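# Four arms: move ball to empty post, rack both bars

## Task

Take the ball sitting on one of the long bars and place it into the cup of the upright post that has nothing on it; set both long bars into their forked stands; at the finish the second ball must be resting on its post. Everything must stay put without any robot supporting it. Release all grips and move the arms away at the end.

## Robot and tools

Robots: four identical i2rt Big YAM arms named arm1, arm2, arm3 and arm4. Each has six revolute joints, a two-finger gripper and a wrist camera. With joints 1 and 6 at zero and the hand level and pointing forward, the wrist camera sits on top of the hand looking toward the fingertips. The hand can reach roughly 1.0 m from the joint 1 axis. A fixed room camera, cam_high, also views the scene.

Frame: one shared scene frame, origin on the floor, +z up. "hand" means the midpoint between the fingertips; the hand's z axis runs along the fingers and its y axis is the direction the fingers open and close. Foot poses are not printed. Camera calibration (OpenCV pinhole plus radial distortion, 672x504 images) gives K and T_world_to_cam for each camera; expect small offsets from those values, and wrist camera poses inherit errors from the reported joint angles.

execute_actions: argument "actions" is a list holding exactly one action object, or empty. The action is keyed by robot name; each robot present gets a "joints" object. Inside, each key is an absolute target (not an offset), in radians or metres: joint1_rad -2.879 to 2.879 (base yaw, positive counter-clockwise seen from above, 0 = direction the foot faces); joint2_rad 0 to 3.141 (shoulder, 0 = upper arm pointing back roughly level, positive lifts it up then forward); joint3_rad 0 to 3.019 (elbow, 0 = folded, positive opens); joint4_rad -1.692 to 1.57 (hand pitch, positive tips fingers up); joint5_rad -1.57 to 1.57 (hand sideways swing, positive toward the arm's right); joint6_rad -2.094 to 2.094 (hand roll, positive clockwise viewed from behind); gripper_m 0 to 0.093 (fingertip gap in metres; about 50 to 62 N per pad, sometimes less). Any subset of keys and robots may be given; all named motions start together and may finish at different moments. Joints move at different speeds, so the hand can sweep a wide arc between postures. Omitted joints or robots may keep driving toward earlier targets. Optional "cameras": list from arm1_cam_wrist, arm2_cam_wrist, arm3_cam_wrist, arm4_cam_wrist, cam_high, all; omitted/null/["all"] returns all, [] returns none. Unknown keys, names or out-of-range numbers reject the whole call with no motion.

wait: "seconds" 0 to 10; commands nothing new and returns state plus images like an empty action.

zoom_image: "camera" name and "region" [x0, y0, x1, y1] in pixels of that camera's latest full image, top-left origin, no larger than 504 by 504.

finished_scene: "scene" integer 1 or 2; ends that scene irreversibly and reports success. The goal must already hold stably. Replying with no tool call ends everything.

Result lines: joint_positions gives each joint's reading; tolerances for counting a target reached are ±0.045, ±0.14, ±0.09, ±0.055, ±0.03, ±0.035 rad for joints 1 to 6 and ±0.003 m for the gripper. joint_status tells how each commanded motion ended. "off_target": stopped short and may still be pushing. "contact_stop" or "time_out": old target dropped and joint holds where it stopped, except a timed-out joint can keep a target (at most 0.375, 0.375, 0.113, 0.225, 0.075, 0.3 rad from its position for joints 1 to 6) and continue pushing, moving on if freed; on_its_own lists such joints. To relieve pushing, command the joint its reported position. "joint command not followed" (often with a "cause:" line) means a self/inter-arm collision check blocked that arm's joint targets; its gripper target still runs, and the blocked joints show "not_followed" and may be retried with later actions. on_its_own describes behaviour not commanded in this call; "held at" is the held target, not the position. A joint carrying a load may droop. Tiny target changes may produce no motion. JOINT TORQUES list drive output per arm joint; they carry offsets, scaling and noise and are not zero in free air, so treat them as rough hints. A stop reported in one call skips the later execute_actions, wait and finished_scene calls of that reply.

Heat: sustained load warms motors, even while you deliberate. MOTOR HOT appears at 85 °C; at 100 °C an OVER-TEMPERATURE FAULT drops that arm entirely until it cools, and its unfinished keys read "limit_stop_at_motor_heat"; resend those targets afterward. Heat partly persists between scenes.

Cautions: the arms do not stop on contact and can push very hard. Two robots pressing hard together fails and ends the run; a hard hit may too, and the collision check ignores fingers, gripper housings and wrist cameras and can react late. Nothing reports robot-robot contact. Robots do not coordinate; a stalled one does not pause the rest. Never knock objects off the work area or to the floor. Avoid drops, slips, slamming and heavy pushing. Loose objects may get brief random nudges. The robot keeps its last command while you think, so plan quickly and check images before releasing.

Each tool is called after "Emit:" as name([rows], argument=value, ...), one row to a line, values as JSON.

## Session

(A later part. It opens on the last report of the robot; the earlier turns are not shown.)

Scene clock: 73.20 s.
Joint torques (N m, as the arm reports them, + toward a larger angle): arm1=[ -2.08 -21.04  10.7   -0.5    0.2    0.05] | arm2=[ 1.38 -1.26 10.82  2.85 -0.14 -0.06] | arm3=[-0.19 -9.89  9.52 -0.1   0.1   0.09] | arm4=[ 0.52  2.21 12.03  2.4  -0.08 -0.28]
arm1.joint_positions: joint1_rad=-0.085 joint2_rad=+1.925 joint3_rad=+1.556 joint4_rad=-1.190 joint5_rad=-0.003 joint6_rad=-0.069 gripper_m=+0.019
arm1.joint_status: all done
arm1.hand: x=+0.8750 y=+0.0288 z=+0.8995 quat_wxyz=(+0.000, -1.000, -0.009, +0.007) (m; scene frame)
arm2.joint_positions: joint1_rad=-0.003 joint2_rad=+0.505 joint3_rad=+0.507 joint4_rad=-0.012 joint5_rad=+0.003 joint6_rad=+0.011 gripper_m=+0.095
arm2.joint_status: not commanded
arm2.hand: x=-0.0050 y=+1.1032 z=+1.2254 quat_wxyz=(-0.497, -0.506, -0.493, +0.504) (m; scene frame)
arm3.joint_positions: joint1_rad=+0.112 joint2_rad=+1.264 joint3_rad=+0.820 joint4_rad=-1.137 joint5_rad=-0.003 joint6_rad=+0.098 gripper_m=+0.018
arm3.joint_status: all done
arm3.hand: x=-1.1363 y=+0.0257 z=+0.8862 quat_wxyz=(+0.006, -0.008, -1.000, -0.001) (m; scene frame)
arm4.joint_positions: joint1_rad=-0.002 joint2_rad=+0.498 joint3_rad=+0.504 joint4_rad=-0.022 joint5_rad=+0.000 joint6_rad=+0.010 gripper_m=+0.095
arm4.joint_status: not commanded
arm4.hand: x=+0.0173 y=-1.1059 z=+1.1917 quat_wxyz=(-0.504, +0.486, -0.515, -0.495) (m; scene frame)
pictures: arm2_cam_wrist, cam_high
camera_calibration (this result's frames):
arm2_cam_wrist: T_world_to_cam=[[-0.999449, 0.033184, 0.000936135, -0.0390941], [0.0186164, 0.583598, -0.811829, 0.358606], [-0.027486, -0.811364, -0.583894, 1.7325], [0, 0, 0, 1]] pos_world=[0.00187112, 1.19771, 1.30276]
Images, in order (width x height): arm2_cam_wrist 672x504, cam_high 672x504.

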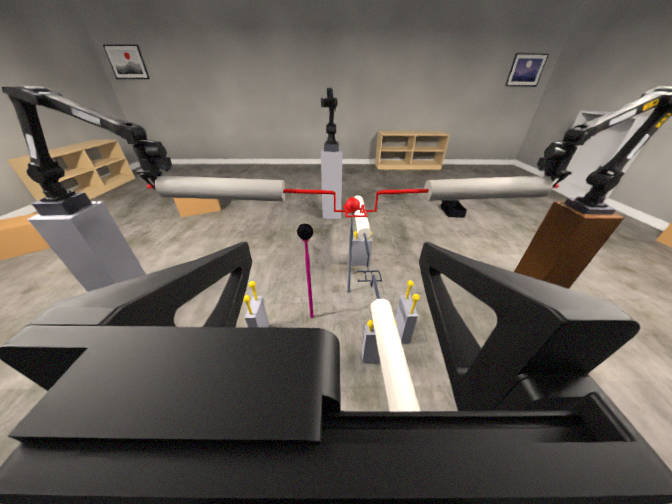

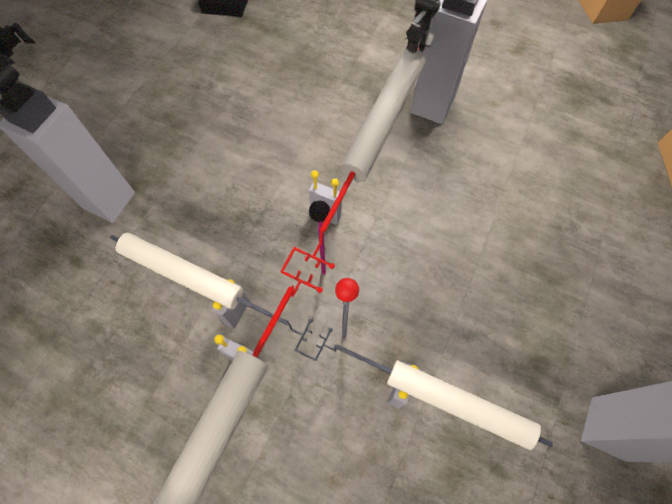

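Emit:
execute_actions([
  {"arm1":{"joints":{"joint1_rad":-0.295,"joint2_rad":2.0,"joint3_rad":1.70,"joint4_rad":-1.26,"joint6_rad":-0.28}},"arm3":{"joints":{"joint1_rad":0.505,"joint2_rad":1.36,"joint3_rad":0.965,"joint4_rad":-1.145,"joint6_rad":0.495}}},
], cameras=[])

Emit:
execute_actions([
  {"arm1":{"joints":{"joint1_rad":-0.44,"joint2_rad":2.08,"joint3_rad":1.83,"joint4_rad":-1.30,"joint6_rad":-0.425}},"arm3":{"joints":{"joint1_rad":0.705,"joint2_rad":1.50,"joint3_rad":1.11,"joint4_rad":-1.15,"joint6_rad":0.695}}},
], cameras=[])

Emit:
execute_actions([
  {"arm1":{"joints":{"joint1_rad":-0.49,"joint2_rad":1.93,"joint3_rad":1.59,"joint4_rad":-1.21,"joint6_rad":-0.475}},"arm3":{"joints":{"joint1_rad":0.62,"joint2_rad":1.62,"joint3_rad":1.25,"joint4_rad":-1.17,"joint6_rad":0.61}}},
], cameras=[])

Emit:
execute_actions([
  {"arm1":{"joints":{"joint1_rad":-0.555,"joint2_rad":1.80,"joint3_rad":1.425,"joint4_rad":-1.17,"joint6_rad":-0.54}},"arm3":{"joints":{"joint1_rad":0.545,"joint2_rad":1.75,"joint3_rad":1.45,"joint4_rad":-1.24,"joint6_rad":0.535}}},
], cameras=["cam_high"])

Scene clock: 74.80 s.
Joint torques (N m, as the arm reports them, + toward a larger angle): arm1=[ -2.31 -19.81  10.71  -0.43   0.17   0.  ] | arm2=[ 1.18 -1.06 10.91  2.72 -0.09 -0.03] | arm3=[ 0.01 -9.02  9.35  0.85  0.03  0.06] | arm4=[ 0.55  2.21 12.02  2.41 -0.08 -0.28]
arm1.joint_positions: joint1_rad=-0.290 joint2_rad=+2.005 joint3_rad=+1.661 joint4_rad=-1.238 joint5_rad=-0.002 joint6_rad=-0.274 gripper_m=+0.019
arm1.joint_status: all done
arm1.hand: x=+0.8703 y=+0.1516 z=+0.8919 quat_wxyz=(-0.002, -1.000, -0.009, -0.004) (m; scene frame)
arm2.joint_positions: joint1_rad=-0.003 joint2_rad=+0.505 joint3_rad=+0.507 joint4_rad=-0.012 joint5_rad=+0.003 joint6_rad=+0.011 gripper_m=+0.095
arm2.joint_status: not commanded
arm2.hand: x=-0.0050 y=+1.1032 z=+1.2254 quat_wxyz=(-0.497, -0.506, -0.493, +0.504) (m; scene frame)
arm3.joint_positions: joint1_rad=+0.498 joint2_rad=+1.364 joint3_rad=+0.921 joint4_rad=-1.142 joint5_rad=-0.001 joint6_rad=+0.489 gripper_m=+0.018
arm3.joint_status: all done
arm3.hand: x=-1.1354 y=+0.1585 z=+0.8898 quat_wxyz=(+0.007, -0.011, -1.000, +0.003) (m; scene frame)
arm4.joint_positions: joint1_rad=-0.002 joint2_rad=+0.498 joint3_rad=+0.504 joint4_rad=-0.022 joint5_rad=+0.000 joint6_rad=+0.010 gripper_m=+0.095
arm4.joint_status: not commanded
arm4.hand: x=+0.0173 y=-1.1059 z=+1.1917 quat_wxyz=(-0.504, +0.486, -0.515, -0.495) (m; scene frame)
pictures: none
No camera images: the call's "cameras" was empty. Leave "cameras" out to get every camera's image.

Scene clock: 75.97 s.
Joint torques (N m, as the arm reports them, + toward a larger angle): arm1=[ -2.05 -21.74  11.09  -0.41   0.21   0.04] | arm2=[ 1.14 -1.16 10.79  2.8  -0.09 -0.03] | arm3=[ -0.48 -13.5    8.94   0.46   0.12   0.06] | arm4=[ 0.51  2.22 12.03  2.41 -0.08 -0.28]
arm1.joint_positions: joint1_rad=-0.439 joint2_rad=+2.093 joint3_rad=+1.788 joint4_rad=-1.279 joint5_rad=-0.003 joint6_rad=-0.422 gripper_m=+0.019
arm1.joint_status: all done
arm1.hand: x=+0.8703 y=+0.2478 z=+0.8859 quat_wxyz=(-0.004, -1.000, -0.009, -0.004) (m; scene frame)
arm2.joint_positions: joint1_rad=-0.003 joint2_rad=+0.505 joint3_rad=+0.507 joint4_rad=-0.012 joint5_rad=+0.003 joint6_rad=+0.011 gripper_m=+0.095
arm2.joint_status: not commanded
arm2.hand: x=-0.0050 y=+1.1032 z=+1.2254 quat_wxyz=(-0.497, -0.506, -0.493, +0.504) (m; scene frame)
arm3.joint_positions: joint1_rad=+0.701 joint2_rad=+1.514 joint3_rad=+1.067 joint4_rad=-1.148 joint5_rad=-0.002 joint6_rad=+0.692 gripper_m=+0.018
arm3.joint_status: all done
arm3.hand: x=-1.1313 y=+0.2526 z=+0.8856 quat_wxyz=(+0.010, -0.011, -1.000, +0.007) (m; scene frame)
arm4.joint_positions: joint1_rad=-0.002 joint2_rad=+0.498 joint3_rad=+0.504 joint4_rad=-0.022 joint5_rad=+0.000 joint6_rad=+0.010 gripper_m=+0.095
arm4.joint_status: not commanded
arm4.hand: x=+0.0173 y=-1.1059 z=+1.1917 quat_wxyz=(-0.504, +0.486, -0.515, -0.495) (m; scene frame)
pictures: none
No camera images: the call's "cameras" was empty. Leave "cameras" out to get every camera's image.

Scene clock: 76.97 s.
Joint torques (N m, as the arm reports them, + toward a larger angle): arm1=[ -2.08 -22.02   8.61   0.03   0.28   0.09] | arm2=[ 1.03 -1.17 10.89  2.72 -0.13 -0.01] | arm3=[ -0.31 -15.31  10.37   0.28  -0.22  -0.03] | arm4=[ 0.55  2.22 12.03  2.41 -0.08 -0.28]
arm1.joint_positions: joint1_rad=-0.490 joint2_rad=+1.969 joint3_rad=+1.579 joint4_rad=-1.200 joint5_rad=-0.005 joint6_rad=-0.477 gripper_m=+0.019
arm1.joint_status: all done
arm1.hand: x=+0.9289 y=+0.2544 z=+0.8838 quat_wxyz=(-0.006, -1.000, -0.011, -0.006) (m; scene frame)
arm2.joint_positions: joint1_rad=-0.003 joint2_rad=+0.505 joint3_rad=+0.507 joint4_rad=-0.012 joint5_rad=+0.003 joint6_rad=+0.011 gripper_m=+0.095
arm2.joint_status: not commanded
arm2.hand: x=-0.0050 y=+1.1032 z=+1.2254 quat_wxyz=(-0.497, -0.506, -0.493, +0.504) (m; scene frame)
arm3.joint_positions: joint1_rad=+0.617 joint2_rad=+1.634 joint3_rad=+1.188 joint4_rad=-1.157 joint5_rad=+0.007 joint6_rad=+0.608 gripper_m=+0.018
arm3.joint_status: all done
arm3.hand: x=-1.0739 y=+0.2479 z=+0.8780 quat_wxyz=(+0.011, -0.011, -1.000, +0.012) (m; scene frame)
arm4.joint_positions: joint1_rad=-0.002 joint2_rad=+0.498 joint3_rad=+0.504 joint4_rad=-0.022 joint5_rad=+0.000 joint6_rad=+0.010 gripper_m=+0.095
arm4.joint_status: not commanded
arm4.hand: x=+0.0173 y=-1.1059 z=+1.1917 quat_wxyz=(-0.504, +0.486, -0.515, -0.495) (m; scene frame)
pictures: none
No camera images: the call's "cameras" was empty. Leave "cameras" out to get every camera's image.

Scene clock: 77.93 s.
Joint torques (N m, as the arm reports them, + toward a larger angle): arm1=[ -1.75 -19.51   9.17   0.2    0.18   0.17] | arm2=[ 0.68 -1.05 10.91  2.75 -0.1  -0.04] | arm3=[ -0.07 -17.02  11.31   0.05  -0.14   0.02] | arm4=[ 0.53  2.22 12.03  2.4  -0.08 -0.28]
arm1.joint_positions: joint1_rad=-0.562 joint2_rad=+1.832 joint3_rad=+1.404 joint4_rad=-1.164 joint5_rad=-0.003 joint6_rad=-0.550 gripper_m=+0.019
arm1.joint_status: all done
arm1.hand: x=+0.9942 y=+0.2652 z=+0.8956 quat_wxyz=(-0.006, -1.000, -0.011, -0.007) (m; scene frame)
arm2.joint_positions: joint1_rad=-0.003 joint2_rad=+0.505 joint3_rad=+0.507 joint4_rad=-0.012 joint5_rad=+0.003 joint6_rad=+0.011 gripper_m=+0.095
arm2.joint_status: not commanded
arm2.hand: x=-0.0050 y=+1.1032 z=+1.2254 quat_wxyz=(-0.497, -0.506, -0.493, +0.504) (m; scene frame)
arm3.joint_positions: joint1_rad=+0.545 joint2_rad=+1.759 joint3_rad=+1.379 joint4_rad=-1.222 joint5_rad=+0.005 joint6_rad=+0.532 gripper_m=+0.018
arm3.joint_status: all done
arm3.hand: x=-1.0082 y=+0.2478 z=+0.8862 quat_wxyz=(+0.013, -0.009, -1.000, +0.011) (m; scene frame)
arm4.joint_positions: joint1_rad=-0.002 joint2_rad=+0.498 joint3_rad=+0.504 joint4_rad=-0.022 joint5_rad=+0.000 joint6_rad=+0.010 gripper_m=+0.095
arm4.joint_status: not commanded
arm4.hand: x=+0.0173 y=-1.1059 z=+1.1917 quat_wxyz=(-0.504, +0.486, -0.515, -0.495) (m; scene frame)
pictures: cam_high
Images, in order (width x height): cam_high 672x504.

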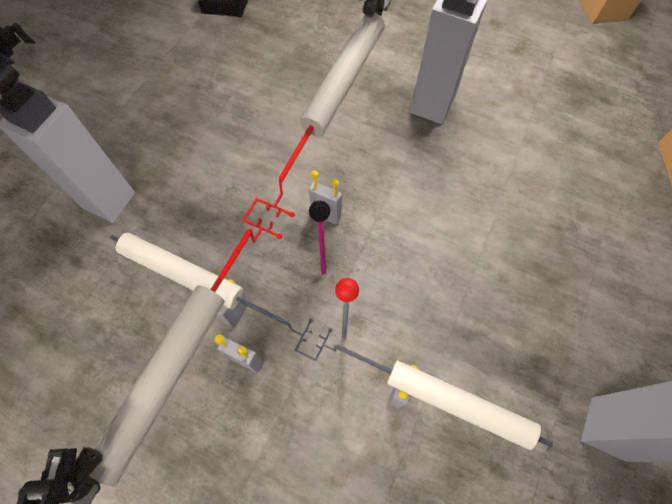

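Emit:
execute_actions([
  {"arm1":{"joints":{"joint1_rad":-0.54,"joint2_rad":1.90,"joint3_rad":1.335,"joint4_rad":-0.99,"joint6_rad":-0.53}},"arm3":{"joints":{"joint2_rad":1.83,"joint3_rad":1.315,"joint4_rad":-1.045}}},
], cameras=[])

Emit:
execute_actions([
  {"arm1":{"joints":{"joint2_rad":2.02,"joint3_rad":1.30,"joint4_rad":-0.83}},"arm3":{"joints":{"joint2_rad":1.937,"joint3_rad":1.26,"joint4_rad":-0.882}}},
], cameras=[])

Emit:
execute_actions([
  {"arm1":{"joints":{"joint2_rad":2.17,"joint3_rad":1.295,"joint4_rad":-0.685}},"arm3":{"joints":{"joint2_rad":2.09,"joint3_rad":1.255,"joint4_rad":-0.732}}},
], cameras=[])

Emit:
execute_actions([
  {"arm1":{"joints":{"joint2_rad":2.355,"joint3_rad":1.335,"joint4_rad":-0.536}},"arm3":{"joints":{"joint2_rad":2.27,"joint3_rad":1.28,"joint4_rad":-0.57}}},
], cameras=["cam_high","arm2_cam_wrist"])

Scene clock: 79.17 s.
Joint torques (N m, as the arm reports them, + toward a larger angle): arm1=[ -1.53 -19.34   8.68   0.11   0.33   0.11] | arm2=[ 1.3  -1.31 10.82  2.84 -0.1  -0.04] | arm3=[ -0.42 -18.72   6.8    0.84  -0.13  -0.02] | arm4=[ 0.53  2.22 12.04  2.4  -0.08 -0.28]
arm1.joint_positions: joint1_rad=-0.548 joint2_rad=+1.926 joint3_rad=+1.309 joint4_rad=-0.983 joint5_rad=-0.006 joint6_rad=-0.534 gripper_m=+0.019
arm1.joint_status: all done
arm1.hand: x=+0.9953 y=+0.2558 z=+0.8165 quat_wxyz=(-0.009, -1.000, -0.010, -0.010) (m; scene frame)
arm2.joint_positions: joint1_rad=-0.003 joint2_rad=+0.505 joint3_rad=+0.507 joint4_rad=-0.012 joint5_rad=+0.003 joint6_rad=+0.011 gripper_m=+0.095
arm2.joint_status: not commanded
arm2.hand: x=-0.0050 y=+1.1032 z=+1.2254 quat_wxyz=(-0.497, -0.506, -0.493, +0.504) (m; scene frame)
arm3.joint_positions: joint1_rad=+0.545 joint2_rad=+1.855 joint3_rad=+1.298 joint4_rad=-1.046 joint5_rad=+0.005 joint6_rad=+0.534 gripper_m=+0.018
arm3.joint_status: all done
arm3.hand: x=-1.0060 y=+0.2496 z=+0.8110 quat_wxyz=(+0.013, -0.010, -1.000, +0.011) (m; scene frame)
arm4.joint_positions: joint1_rad=-0.002 joint2_rad=+0.498 joint3_rad=+0.504 joint4_rad=-0.022 joint5_rad=+0.000 joint6_rad=+0.010 gripper_m=+0.095
arm4.joint_status: not commanded
arm4.hand: x=+0.0173 y=-1.1059 z=+1.1917 quat_wxyz=(-0.504, +0.486, -0.515, -0.495) (m; scene frame)
pictures: none
No camera images: the call's "cameras" was empty. Leave "cameras" out to get every camera's image.

Scene clock: 80.10 s.
Joint torques (N m, as the arm reports them, + toward a larger angle): arm1=[ -1.56 -20.15   7.66   0.14   0.29   0.09] | arm2=[ 1.18 -1.28 10.73  2.76 -0.13 -0.03] | arm3=[ -0.7  -20.53   6.12   0.69  -0.04   0.04] | arm4=[ 0.54  2.19 12.03  2.4  -0.08 -0.28]
arm1.joint_positions: joint1_rad=-0.548 joint2_rad=+2.049 joint3_rad=+1.277 joint4_rad=-0.824 joint5_rad=-0.006 joint6_rad=-0.533 gripper_m=+0.019
arm1.joint_status: all done
arm1.hand: x=+0.9933 y=+0.2568 z=+0.7441 quat_wxyz=(-0.008, -1.000, -0.010, -0.008) (m; scene frame)
arm2.joint_positions: joint1_rad=-0.003 joint2_rad=+0.505 joint3_rad=+0.507 joint4_rad=-0.012 joint5_rad=+0.003 joint6_rad=+0.011 gripper_m=+0.095
arm2.joint_status: not commanded
arm2.hand: x=-0.0050 y=+1.1032 z=+1.2254 quat_wxyz=(-0.497, -0.506, -0.493, +0.504) (m; scene frame)
arm3.joint_positions: joint1_rad=+0.546 joint2_rad=+1.963 joint3_rad=+1.245 joint4_rad=-0.885 joint5_rad=+0.004 joint6_rad=+0.534 gripper_m=+0.018
arm3.joint_status: all done
arm3.hand: x=-1.0068 y=+0.2499 z=+0.7412 quat_wxyz=(+0.014, -0.009, -1.000, +0.010) (m; scene frame)
arm4.joint_positions: joint1_rad=-0.002 joint2_rad=+0.498 joint3_rad=+0.504 joint4_rad=-0.022 joint5_rad=+0.000 joint6_rad=+0.010 gripper_m=+0.095
arm4.joint_status: not commanded
arm4.hand: x=+0.0173 y=-1.1059 z=+1.1917 quat_wxyz=(-0.504, +0.486, -0.515, -0.495) (m; scene frame)
pictures: none
No camera images: the call's "cameras" was empty. Leave "cameras" out to get every camera's image.

Scene clock: 81.03 s.
Joint torques (N m, as the arm reports them, + toward a larger angle): arm1=[ -1.62 -20.46   6.85  -0.02   0.4    0.05] | arm2=[ 1.41 -1.57 10.89  2.61 -0.15 -0.05] | arm3=[ -0.4  -20.75   5.59   0.63  -0.21  -0.03] | arm4=[ 0.55  2.19 12.04  2.41 -0.08 -0.29]
arm1.joint_positions: joint1_rad=-0.545 joint2_rad=+2.198 joint3_rad=+1.271 joint4_rad=-0.674 joint5_rad=-0.008 joint6_rad=-0.529 gripper_m=+0.019
arm1.joint_status: all done
arm1.hand: x=+0.9947 y=+0.2536 z=+0.6669 quat_wxyz=(-0.011, -1.000, -0.009, -0.010) (m; scene frame)
arm2.joint_positions: joint1_rad=-0.003 joint2_rad=+0.505 joint3_rad=+0.507 joint4_rad=-0.012 joint5_rad=+0.003 joint6_rad=+0.011 gripper_m=+0.095
arm2.joint_status: not commanded
arm2.hand: x=-0.0050 y=+1.1032 z=+1.2254 quat_wxyz=(-0.497, -0.506, -0.493, +0.504) (m; scene frame)
arm3.joint_positions: joint1_rad=+0.547 joint2_rad=+2.119 joint3_rad=+1.238 joint4_rad=-0.727 joint5_rad=+0.007 joint6_rad=+0.539 gripper_m=+0.018
arm3.joint_status: all done
arm3.hand: x=-1.0048 y=+0.2509 z=+0.6618 quat_wxyz=(+0.015, -0.011, -1.000, +0.013) (m; scene frame)
arm4.joint_positions: joint1_rad=-0.002 joint2_rad=+0.498 joint3_rad=+0.504 joint4_rad=-0.022 joint5_rad=+0.000 joint6_rad=+0.010 gripper_m=+0.095
arm4.joint_status: not commanded
arm4.hand: x=+0.0173 y=-1.1059 z=+1.1917 quat_wxyz=(-0.504, +0.486, -0.515, -0.495) (m; scene frame)
pictures: none
No camera images: the call's "cameras" was empty. Leave "cameras" out to get every camera's image.

Scene clock: 82.00 s.
Joint torques (N m, as the arm reports them, + toward a larger angle): arm1=[ -2.51 -20.77   5.64   0.1    0.32  -0.01] | arm2=[ 1.14 -1.89 10.82  2.97 -0.08 -0.01] | arm3=[ -0.13 -21.34   5.56   0.37  -0.26   0.04] | arm4=[ 0.54  2.23 12.02  2.41 -0.08 -0.29]
arm1.joint_positions: joint1_rad=-0.535 joint2_rad=+2.380 joint3_rad=+1.314 joint4_rad=-0.526 joint5_rad=-0.006 joint6_rad=-0.523 gripper_m=+0.019
arm1.joint_status: all done
arm1.hand: x=+0.9907 y=+0.2502 z=+0.5838 quat_wxyz=(-0.007, -1.000, -0.011, -0.006) (m; scene frame)
arm2.joint_positions: joint1_rad=-0.003 joint2_rad=+0.505 joint3_rad=+0.507 joint4_rad=-0.012 joint5_rad=+0.003 joint6_rad=+0.011 gripper_m=+0.095
arm2.joint_status: not commanded
arm2.hand: x=-0.0050 y=+1.1032 z=+1.2254 quat_wxyz=(-0.497, -0.506, -0.493, +0.504) (m; scene frame)
arm3.joint_positions: joint1_rad=+0.541 joint2_rad=+2.293 joint3_rad=+1.247 joint4_rad=-0.560 joint5_rad=+0.008 joint6_rad=+0.535 gripper_m=+0.018
arm3.joint_status: all done
arm3.hand: x=-1.0079 y=+0.2454 z=+0.5773 quat_wxyz=(+0.013, -0.012, -1.000, +0.013) (m; scene frame)
arm4.joint_positions: joint1_rad=-0.002 joint2_rad=+0.498 joint3_rad=+0.504 joint4_rad=-0.022 joint5_rad=+0.000 joint6_rad=+0.010 gripper_m=+0.095
arm4.joint_status: not commanded
arm4.hand: x=+0.0173 y=-1.1059 z=+1.1917 quat_wxyz=(-0.504, +0.486, -0.515, -0.495) (m; scene frame)
pictures: arm2_cam_wrist, cam_high
camera_calibration (this result's frames):
arm2_cam_wrist: T_world_to_cam=[[-0.999449, 0.033184, 0.000936135, -0.0390941], [0.0186164, 0.583598, -0.811829, 0.358606], [-0.027486, -0.811364, -0.583894, 1.7325], [0, 0, 0, 1]] pos_world=[0.00187112, 1.19771, 1.30276]
Images, in order (width x height): arm2_cam_wrist 672x504, cam_high 672x504.

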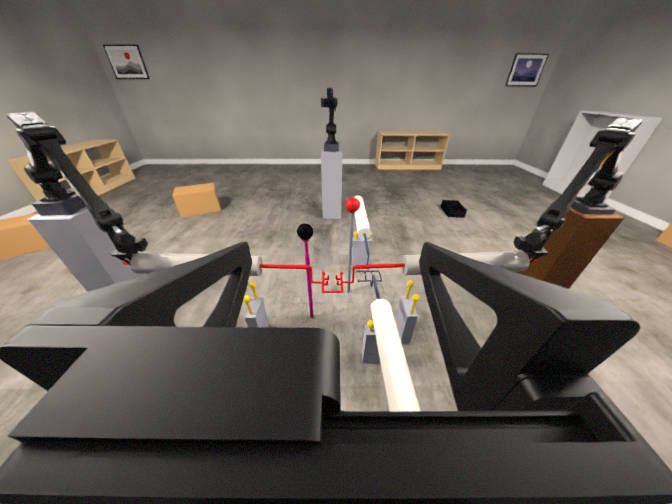

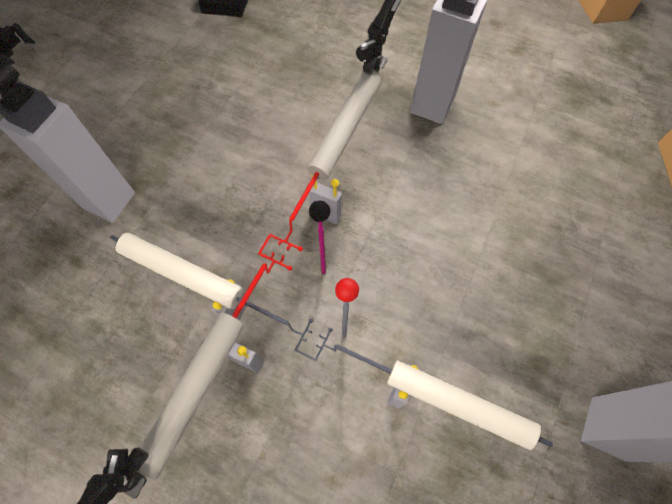

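Emit:
execute_actions([
  {"arm1":{"joints":{"joint1_rad":-0.548,"joint2_rad":2.545,"joint3_rad":1.42,"joint4_rad":-0.43}},"arm3":{"joints":{"joint1_rad":0.548,"joint2_rad":2.46,"joint3_rad":1.35,"joint4_rad":-0.445}}},
], cameras=[])

Emit:
execute_actions([
  {"arm1":{"joints":{"joint2_rad":2.66,"joint3_rad":1.51,"joint4_rad":-0.395}},"arm3":{"joints":{"joint2_rad":2.58,"joint3_rad":1.43,"joint4_rad":-0.40}}},
], cameras=["cam_high","arm2_cam_wrist"])

Scene clock: 83.20 s.
Joint torques (N m, as the arm reports them, + toward a larger angle): arm1=[ -2.44 -21.08   4.63   0.17   0.19   0.05] | arm2=[ 1.49 -1.24 10.69  2.74 -0.14 -0.07] | arm3=[ -0.9  -22.07   4.28   0.57  -0.1    0.  ] | arm4=[ 0.52  2.22 12.02  2.41 -0.08 -0.28]
arm1.joint_positions: joint1_rad=-0.543 joint2_rad=+2.566 joint3_rad=+1.404 joint4_rad=-0.424 joint5_rad=-0.003 joint6_rad=-0.529 gripper_m=+0.019
arm1.joint_status: all done
arm1.hand: x=+0.9914 y=+0.2555 z=+0.5042 quat_wxyz=(-0.005, -1.000, -0.010, -0.005) (m; scene frame)
arm2.joint_positions: joint1_rad=-0.003 joint2_rad=+0.505 joint3_rad=+0.507 joint4_rad=-0.012 joint5_rad=+0.003 joint6_rad=+0.011 gripper_m=+0.095
arm2.joint_status: not commanded
arm2.hand: x=-0.0050 y=+1.1032 z=+1.2254 quat_wxyz=(-0.497, -0.506, -0.493, +0.504) (m; scene frame)
arm3.joint_positions: joint1_rad=+0.544 joint2_rad=+2.480 joint3_rad=+1.326 joint4_rad=-0.442 joint5_rad=+0.004 joint6_rad=+0.537 gripper_m=+0.018
arm3.joint_status: all done
arm3.hand: x=-1.0049 y=+0.2495 z=+0.4982 quat_wxyz=(+0.011, -0.012, -1.000, +0.008) (m; scene frame)
arm4.joint_positions: joint1_rad=-0.002 joint2_rad=+0.498 joint3_rad=+0.504 joint4_rad=-0.022 joint5_rad=+0.000 joint6_rad=+0.010 gripper_m=+0.095
arm4.joint_status: not commanded
arm4.hand: x=+0.0173 y=-1.1059 z=+1.1917 quat_wxyz=(-0.504, +0.486, -0.515, -0.495) (m; scene frame)
pictures: none
No camera images: the call's "cameras" was empty. Leave "cameras" out to get every camera's image.

Scene clock: 84.03 s.
Joint torques (N m, as the arm reports them, + toward a larger angle): arm1=[ -1.73 -21.23   4.92   0.34   0.     0.09] | arm2=[ 0.71 -1.09 10.99  2.9  -0.11 -0.01] | arm3=[ -0.64 -21.93   4.34   0.83  -0.02   0.  ] | arm4=[ 0.55  2.2  12.03  2.41 -0.08 -0.28]
arm1.joint_positions: joint1_rad=-0.551 joint2_rad=+2.678 joint3_rad=+1.485 joint4_rad=-0.392 joint5_rad=+0.002 joint6_rad=-0.532 gripper_m=+0.019
arm1.joint_status: all done
arm1.hand: x=+0.9902 y=+0.2617 z=+0.4591 quat_wxyz=(-0.002, -1.000, -0.008, -0.006) (m; scene frame)
arm2.joint_positions: joint1_rad=-0.003 joint2_rad=+0.505 joint3_rad=+0.507 joint4_rad=-0.012 joint5_rad=+0.003 joint6_rad=+0.011 gripper_m=+0.095
arm2.joint_status: not commanded
arm2.hand: x=-0.0050 y=+1.1032 z=+1.2254 quat_wxyz=(-0.497, -0.506, -0.493, +0.504) (m; scene frame)
arm3.joint_positions: joint1_rad=+0.549 joint2_rad=+2.595 joint3_rad=+1.398 joint4_rad=-0.401 joint5_rad=+0.002 joint6_rad=+0.537 gripper_m=+0.018
arm3.joint_status: all done
arm3.hand: x=-1.0037 y=+0.2537 z=+0.4519 quat_wxyz=(+0.011, -0.009, -1.000, +0.008) (m; scene frame)
arm4.joint_positions: joint1_rad=-0.002 joint2_rad=+0.498 joint3_rad=+0.504 joint4_rad=-0.022 joint5_rad=+0.000 joint6_rad=+0.010 gripper_m=+0.095
arm4.joint_status: not commanded
arm4.hand: x=+0.0173 y=-1.1059 z=+1.1917 quat_wxyz=(-0.504, +0.486, -0.515, -0.495) (m; scene frame)
pictures: arm2_cam_wrist, cam_high
camera_calibration (this result's frames):
arm2_cam_wrist: T_world_to_cam=[[-0.999449, 0.033184, 0.000936135, -0.0390941], [0.0186164, 0.583598, -0.811829, 0.358606], [-0.027486, -0.811364, -0.583894, 1.7325], [0, 0, 0, 1]] pos_world=[0.00187112, 1.19771, 1.30276]
Images, in order (width x height): arm2_cam_wrist 672x504, cam_high 672x504.

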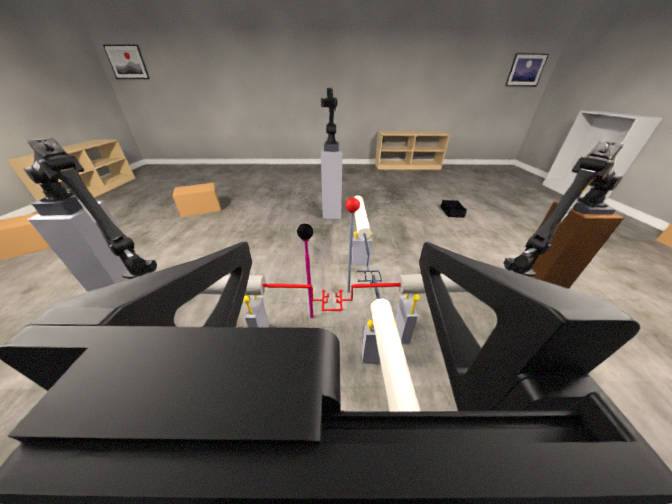

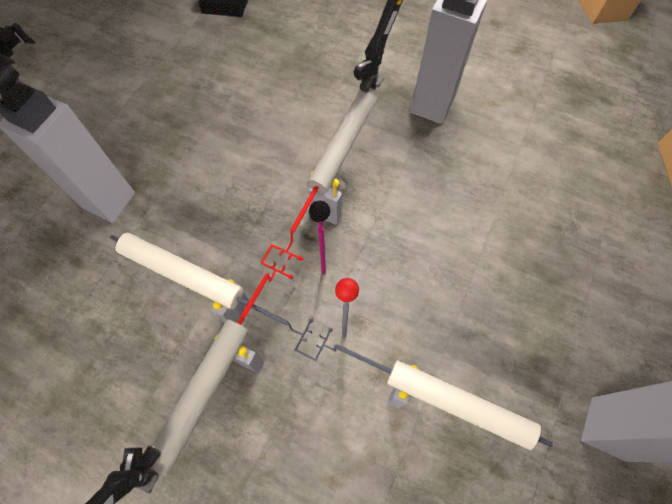

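Emit:
execute_actions([
  {"arm1":{"joints":{"gripper_m":0.09}},"arm3":{"joints":{"gripper_m":0.09}}},
], cameras=[])

Emit:
execute_actions([
  {"arm1":{"joints":{"joint2_rad":2.3,"joint3_rad":1.33}},"arm3":{"joints":{"joint2_rad":2.22,"joint3_rad":1.25}}},
], cameras=[])

Emit:
execute_actions([
  {"arm1":{"joints":{"joint2_rad":1.0,"joint3_rad":0.9,"joint4_rad":-1.2}},"arm3":{"joints":{"joint2_rad":1.0,"joint3_rad":0.9,"joint4_rad":-1.2}}},
])

Scene clock: 84.87 s.
Joint torques (N m, as the arm reports them, + toward a larger angle): arm1=[ -1.74 -21.14   4.65   0.34  -0.02   0.09] | arm2=[ 1.52 -0.78 10.71  2.67 -0.16  0.  ] | arm3=[ -0.32 -21.33   4.26   0.73   0.02   0.  ] | arm4=[ 0.54  2.2  12.03  2.4  -0.08 -0.28]
arm1.joint_positions: joint1_rad=-0.551 joint2_rad=+2.678 joint3_rad=+1.490 joint4_rad=-0.393 joint5_rad=+0.002 joint6_rad=-0.532 gripper_m=+0.090
arm1.joint_status: all done
arm1.hand: x=+0.9880 y=+0.2631 z=+0.4597 quat_wxyz=(-0.001, -1.000, -0.008, -0.004) (m; scene frame)
arm2.joint_positions: joint1_rad=-0.003 joint2_rad=+0.505 joint3_rad=+0.507 joint4_rad=-0.012 joint5_rad=+0.003 joint6_rad=+0.011 gripper_m=+0.095
arm2.joint_status: not commanded
arm2.hand: x=-0.0050 y=+1.1032 z=+1.2254 quat_wxyz=(-0.497, -0.506, -0.493, +0.504) (m; scene frame)
arm3.joint_positions: joint1_rad=+0.549 joint2_rad=+2.595 joint3_rad=+1.405 joint4_rad=-0.401 joint5_rad=+0.000 joint6_rad=+0.537 gripper_m=+0.090
arm3.joint_status: all done
arm3.hand: x=-1.0005 y=+0.2559 z=+0.4528 quat_wxyz=(+0.009, -0.009, -1.000, +0.005) (m; scene frame)
arm4.joint_positions: joint1_rad=-0.002 joint2_rad=+0.498 joint3_rad=+0.504 joint4_rad=-0.022 joint5_rad=+0.000 joint6_rad=+0.010 gripper_m=+0.095
arm4.joint_status: not commanded
arm4.hand: x=+0.0173 y=-1.1059 z=+1.1917 quat_wxyz=(-0.504, +0.486, -0.515, -0.495) (m; scene frame)
pictures: none
No camera images: the call's "cameras" was empty. Leave "cameras" out to get every camera's image.

Scene clock: 86.10 s.
Joint torques (N m, as the arm reports them, + toward a larger angle): arm1=[ -2.   -17.72   5.66   0.94  -0.02   0.09] | arm2=[ 1.2  -1.44 10.89  2.89 -0.06 -0.04] | arm3=[ -0.57 -17.37   4.75   1.23   0.03  -0.03] | arm4=[ 0.54  2.22 12.03  2.4  -0.08 -0.28]
arm1.joint_positions: joint1_rad=-0.551 joint2_rad=+2.283 joint3_rad=+1.325 joint4_rad=-0.397 joint5_rad=+0.002 joint6_rad=-0.532 gripper_m=+0.090
arm1.joint_status: all done
arm1.hand: x=+0.9344 y=+0.2936 z=+0.6413 quat_wxyz=(+0.055, -0.994, -0.008, +0.094) (m; scene frame)
arm2.joint_positions: joint1_rad=-0.003 joint2_rad=+0.505 joint3_rad=+0.507 joint4_rad=-0.012 joint5_rad=+0.003 joint6_rad=+0.011 gripper_m=+0.095
arm2.joint_status: not commanded
arm2.hand: x=-0.0050 y=+1.1032 z=+1.2254 quat_wxyz=(-0.497, -0.506, -0.493, +0.504) (m; scene frame)
arm3.joint_positions: joint1_rad=+0.549 joint2_rad=+2.200 joint3_rad=+1.243 joint4_rad=-0.402 joint5_rad=+0.000 joint6_rad=+0.537 gripper_m=+0.090
arm3.joint_status: all done
arm3.hand: x=-0.9537 y=+0.2826 z=+0.6277 quat_wxyz=(-0.091, -0.009, -0.994, -0.053) (m; scene frame)
arm4.joint_positions: joint1_rad=-0.002 joint2_rad=+0.498 joint3_rad=+0.504 joint4_rad=-0.022 joint5_rad=+0.000 joint6_rad=+0.010 gripper_m=+0.095
arm4.joint_status: not commanded
arm4.hand: x=+0.0173 y=-1.1059 z=+1.1917 quat_wxyz=(-0.504, +0.486, -0.515, -0.495) (m; scene frame)
pictures: none
No camera images: the call's "cameras" was empty. Leave "cameras" out to get every camera's image.

Scene clock: 87.87 s.
Joint torques (N m, as the arm reports them, + toward a larger angle): arm1=[-1.89 -5.69  9.31  0.7  -0.01  0.09] | arm2=[ 0.87 -1.61 11.    2.75 -0.11  0.02] | arm3=[-0.94 -5.25  7.29  0.99  0.01 -0.02] | arm4=[ 0.57  2.21 12.04  2.41 -0.08 -0.28]
arm1.joint_positions: joint1_rad=-0.551 joint2_rad=+1.002 joint3_rad=+0.895 joint4_rad=-1.193 joint5_rad=+0.002 joint6_rad=-0.532 gripper_m=+0.090
arm1.joint_status: all done
arm1.hand: x=+1.1721 y=+0.1588 z=+1.0291 quat_wxyz=(+0.069, -0.991, -0.007, +0.117) (m; scene frame)
arm2.joint_positions: joint1_rad=-0.003 joint2_rad=+0.505 joint3_rad=+0.507 joint4_rad=-0.012 joint5_rad=+0.003 joint6_rad=+0.011 gripper_m=+0.095
arm2.joint_status: not commanded
arm2.hand: x=-0.0050 y=+1.1032 z=+1.2254 quat_wxyz=(-0.497, -0.506, -0.493, +0.504) (m; scene frame)
arm3.joint_positions: joint1_rad=+0.549 joint2_rad=+1.006 joint3_rad=+0.901 joint4_rad=-1.193 joint5_rad=+0.000 joint6_rad=+0.537 gripper_m=+0.090
arm3.joint_status: all done
arm3.hand: x=-1.1695 y=+0.1596 z=+0.9938 quat_wxyz=(-0.117, -0.009, -0.991, -0.068) (m; scene frame)
arm4.joint_positions: joint1_rad=-0.002 joint2_rad=+0.498 joint3_rad=+0.504 joint4_rad=-0.022 joint5_rad=+0.000 joint6_rad=+0.010 gripper_m=+0.095
arm4.joint_status: not commanded
arm4.hand: x=+0.0173 y=-1.1059 z=+1.1917 quat_wxyz=(-0.504, +0.486, -0.515, -0.495) (m; scene frame)
pictures: arm1_cam_wrist, arm2_cam_wrist, arm3_cam_wrist, arm4_cam_wrist, cam_high
camera_calibration (this result's frames):
arm1_cam_wrist: T_world_to_cam=[[0.00312265, 0.987917, 0.154951, -0.320617], [0.927104, -0.0609345, 0.369816, -1.44973], [0.37479, 0.142501, -0.916093, 0.605989], [0, 0, 0, 1]] pos_world=[1.11793, 0.142051, 1.14095]
arm2_cam_wrist: T_world_to_cam=[[-0.999449, 0.033184, 0.000936135, -0.0390941], [0.0186164, 0.583598, -0.811829, 0.358606], [-0.027486, -0.811364, -0.583894, 1.7325], [0, 0, 0, 1]] pos_world=[0.00187112, 1.19771, 1.30276]
arm3_cam_wrist: T_world_to_cam=[[0.0111076, -0.991829, -0.127094, 0.294795], [-0.926286, -0.0580827, 0.372317, -1.43876], [-0.376657, 0.11359, -0.919362, 0.582097], [0, 0, 0, 1]] pos_world=[-1.11672, 0.142699, 1.1083]
arm4_cam_wrist: T_world_to_cam=[[0.999408, -0.0250479, -0.023583, -0.0117698], [-0.0338146, -0.588979, -0.807441, 0.318924], [0.00633482, 0.80776, -0.589477, 1.7183], [0, 0, 0, 1]] pos_world=[0.011662, -1.20043, 1.27013]
Images, in order (width x height): arm1_cam_wrist 672x504, arm2_cam_wrist 672x504, arm3_cam_wrist 672x504, arm4_cam_wrist 672x504, cam_high 672x504.

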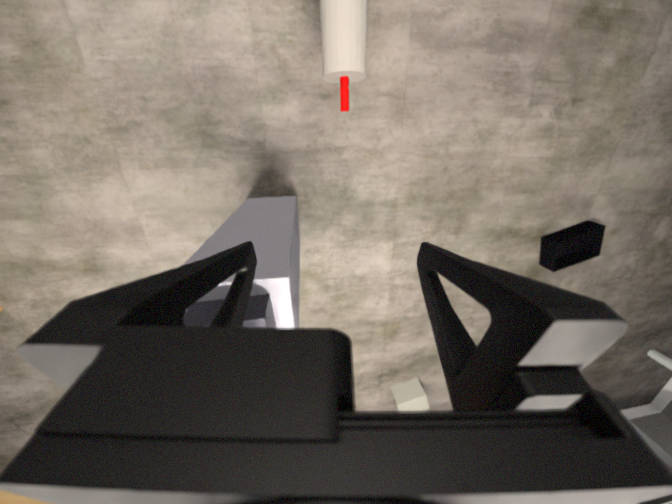

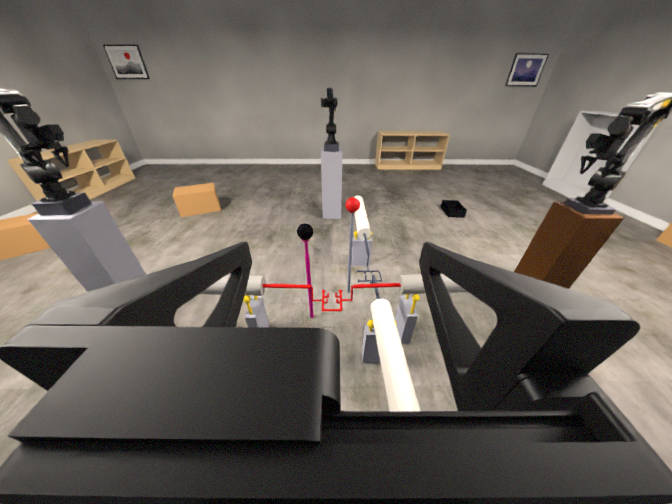

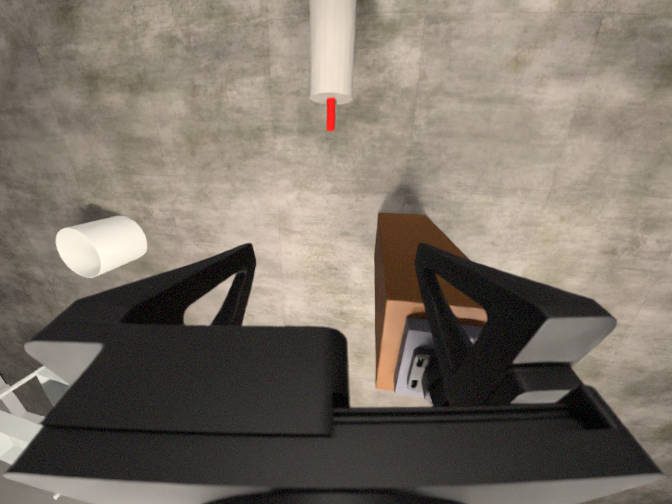

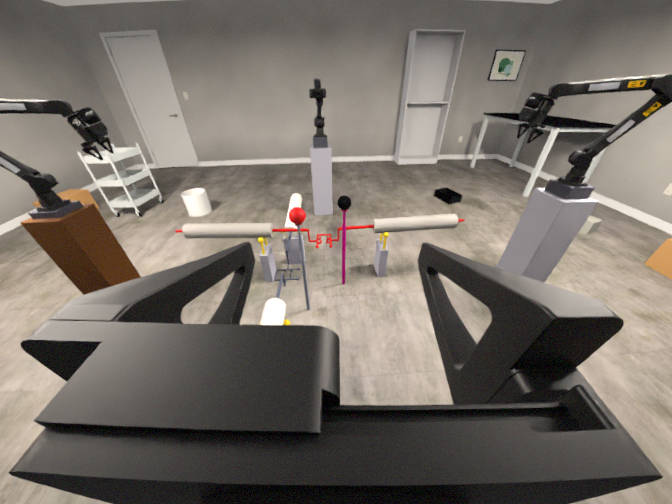

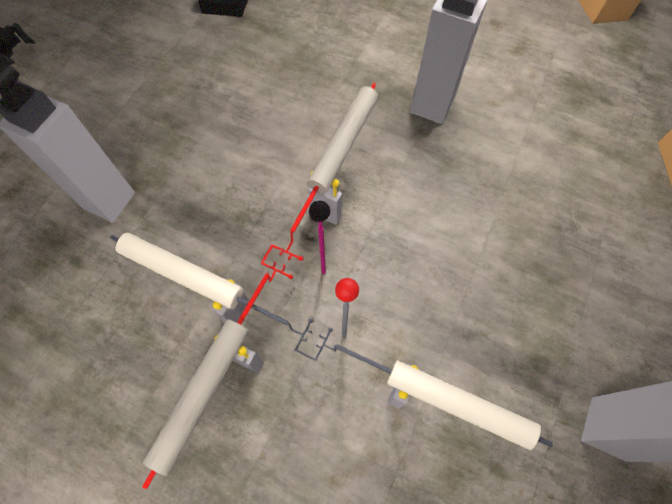

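Emit:
finished_scene(scene=1)

The scene is finished: the task was done.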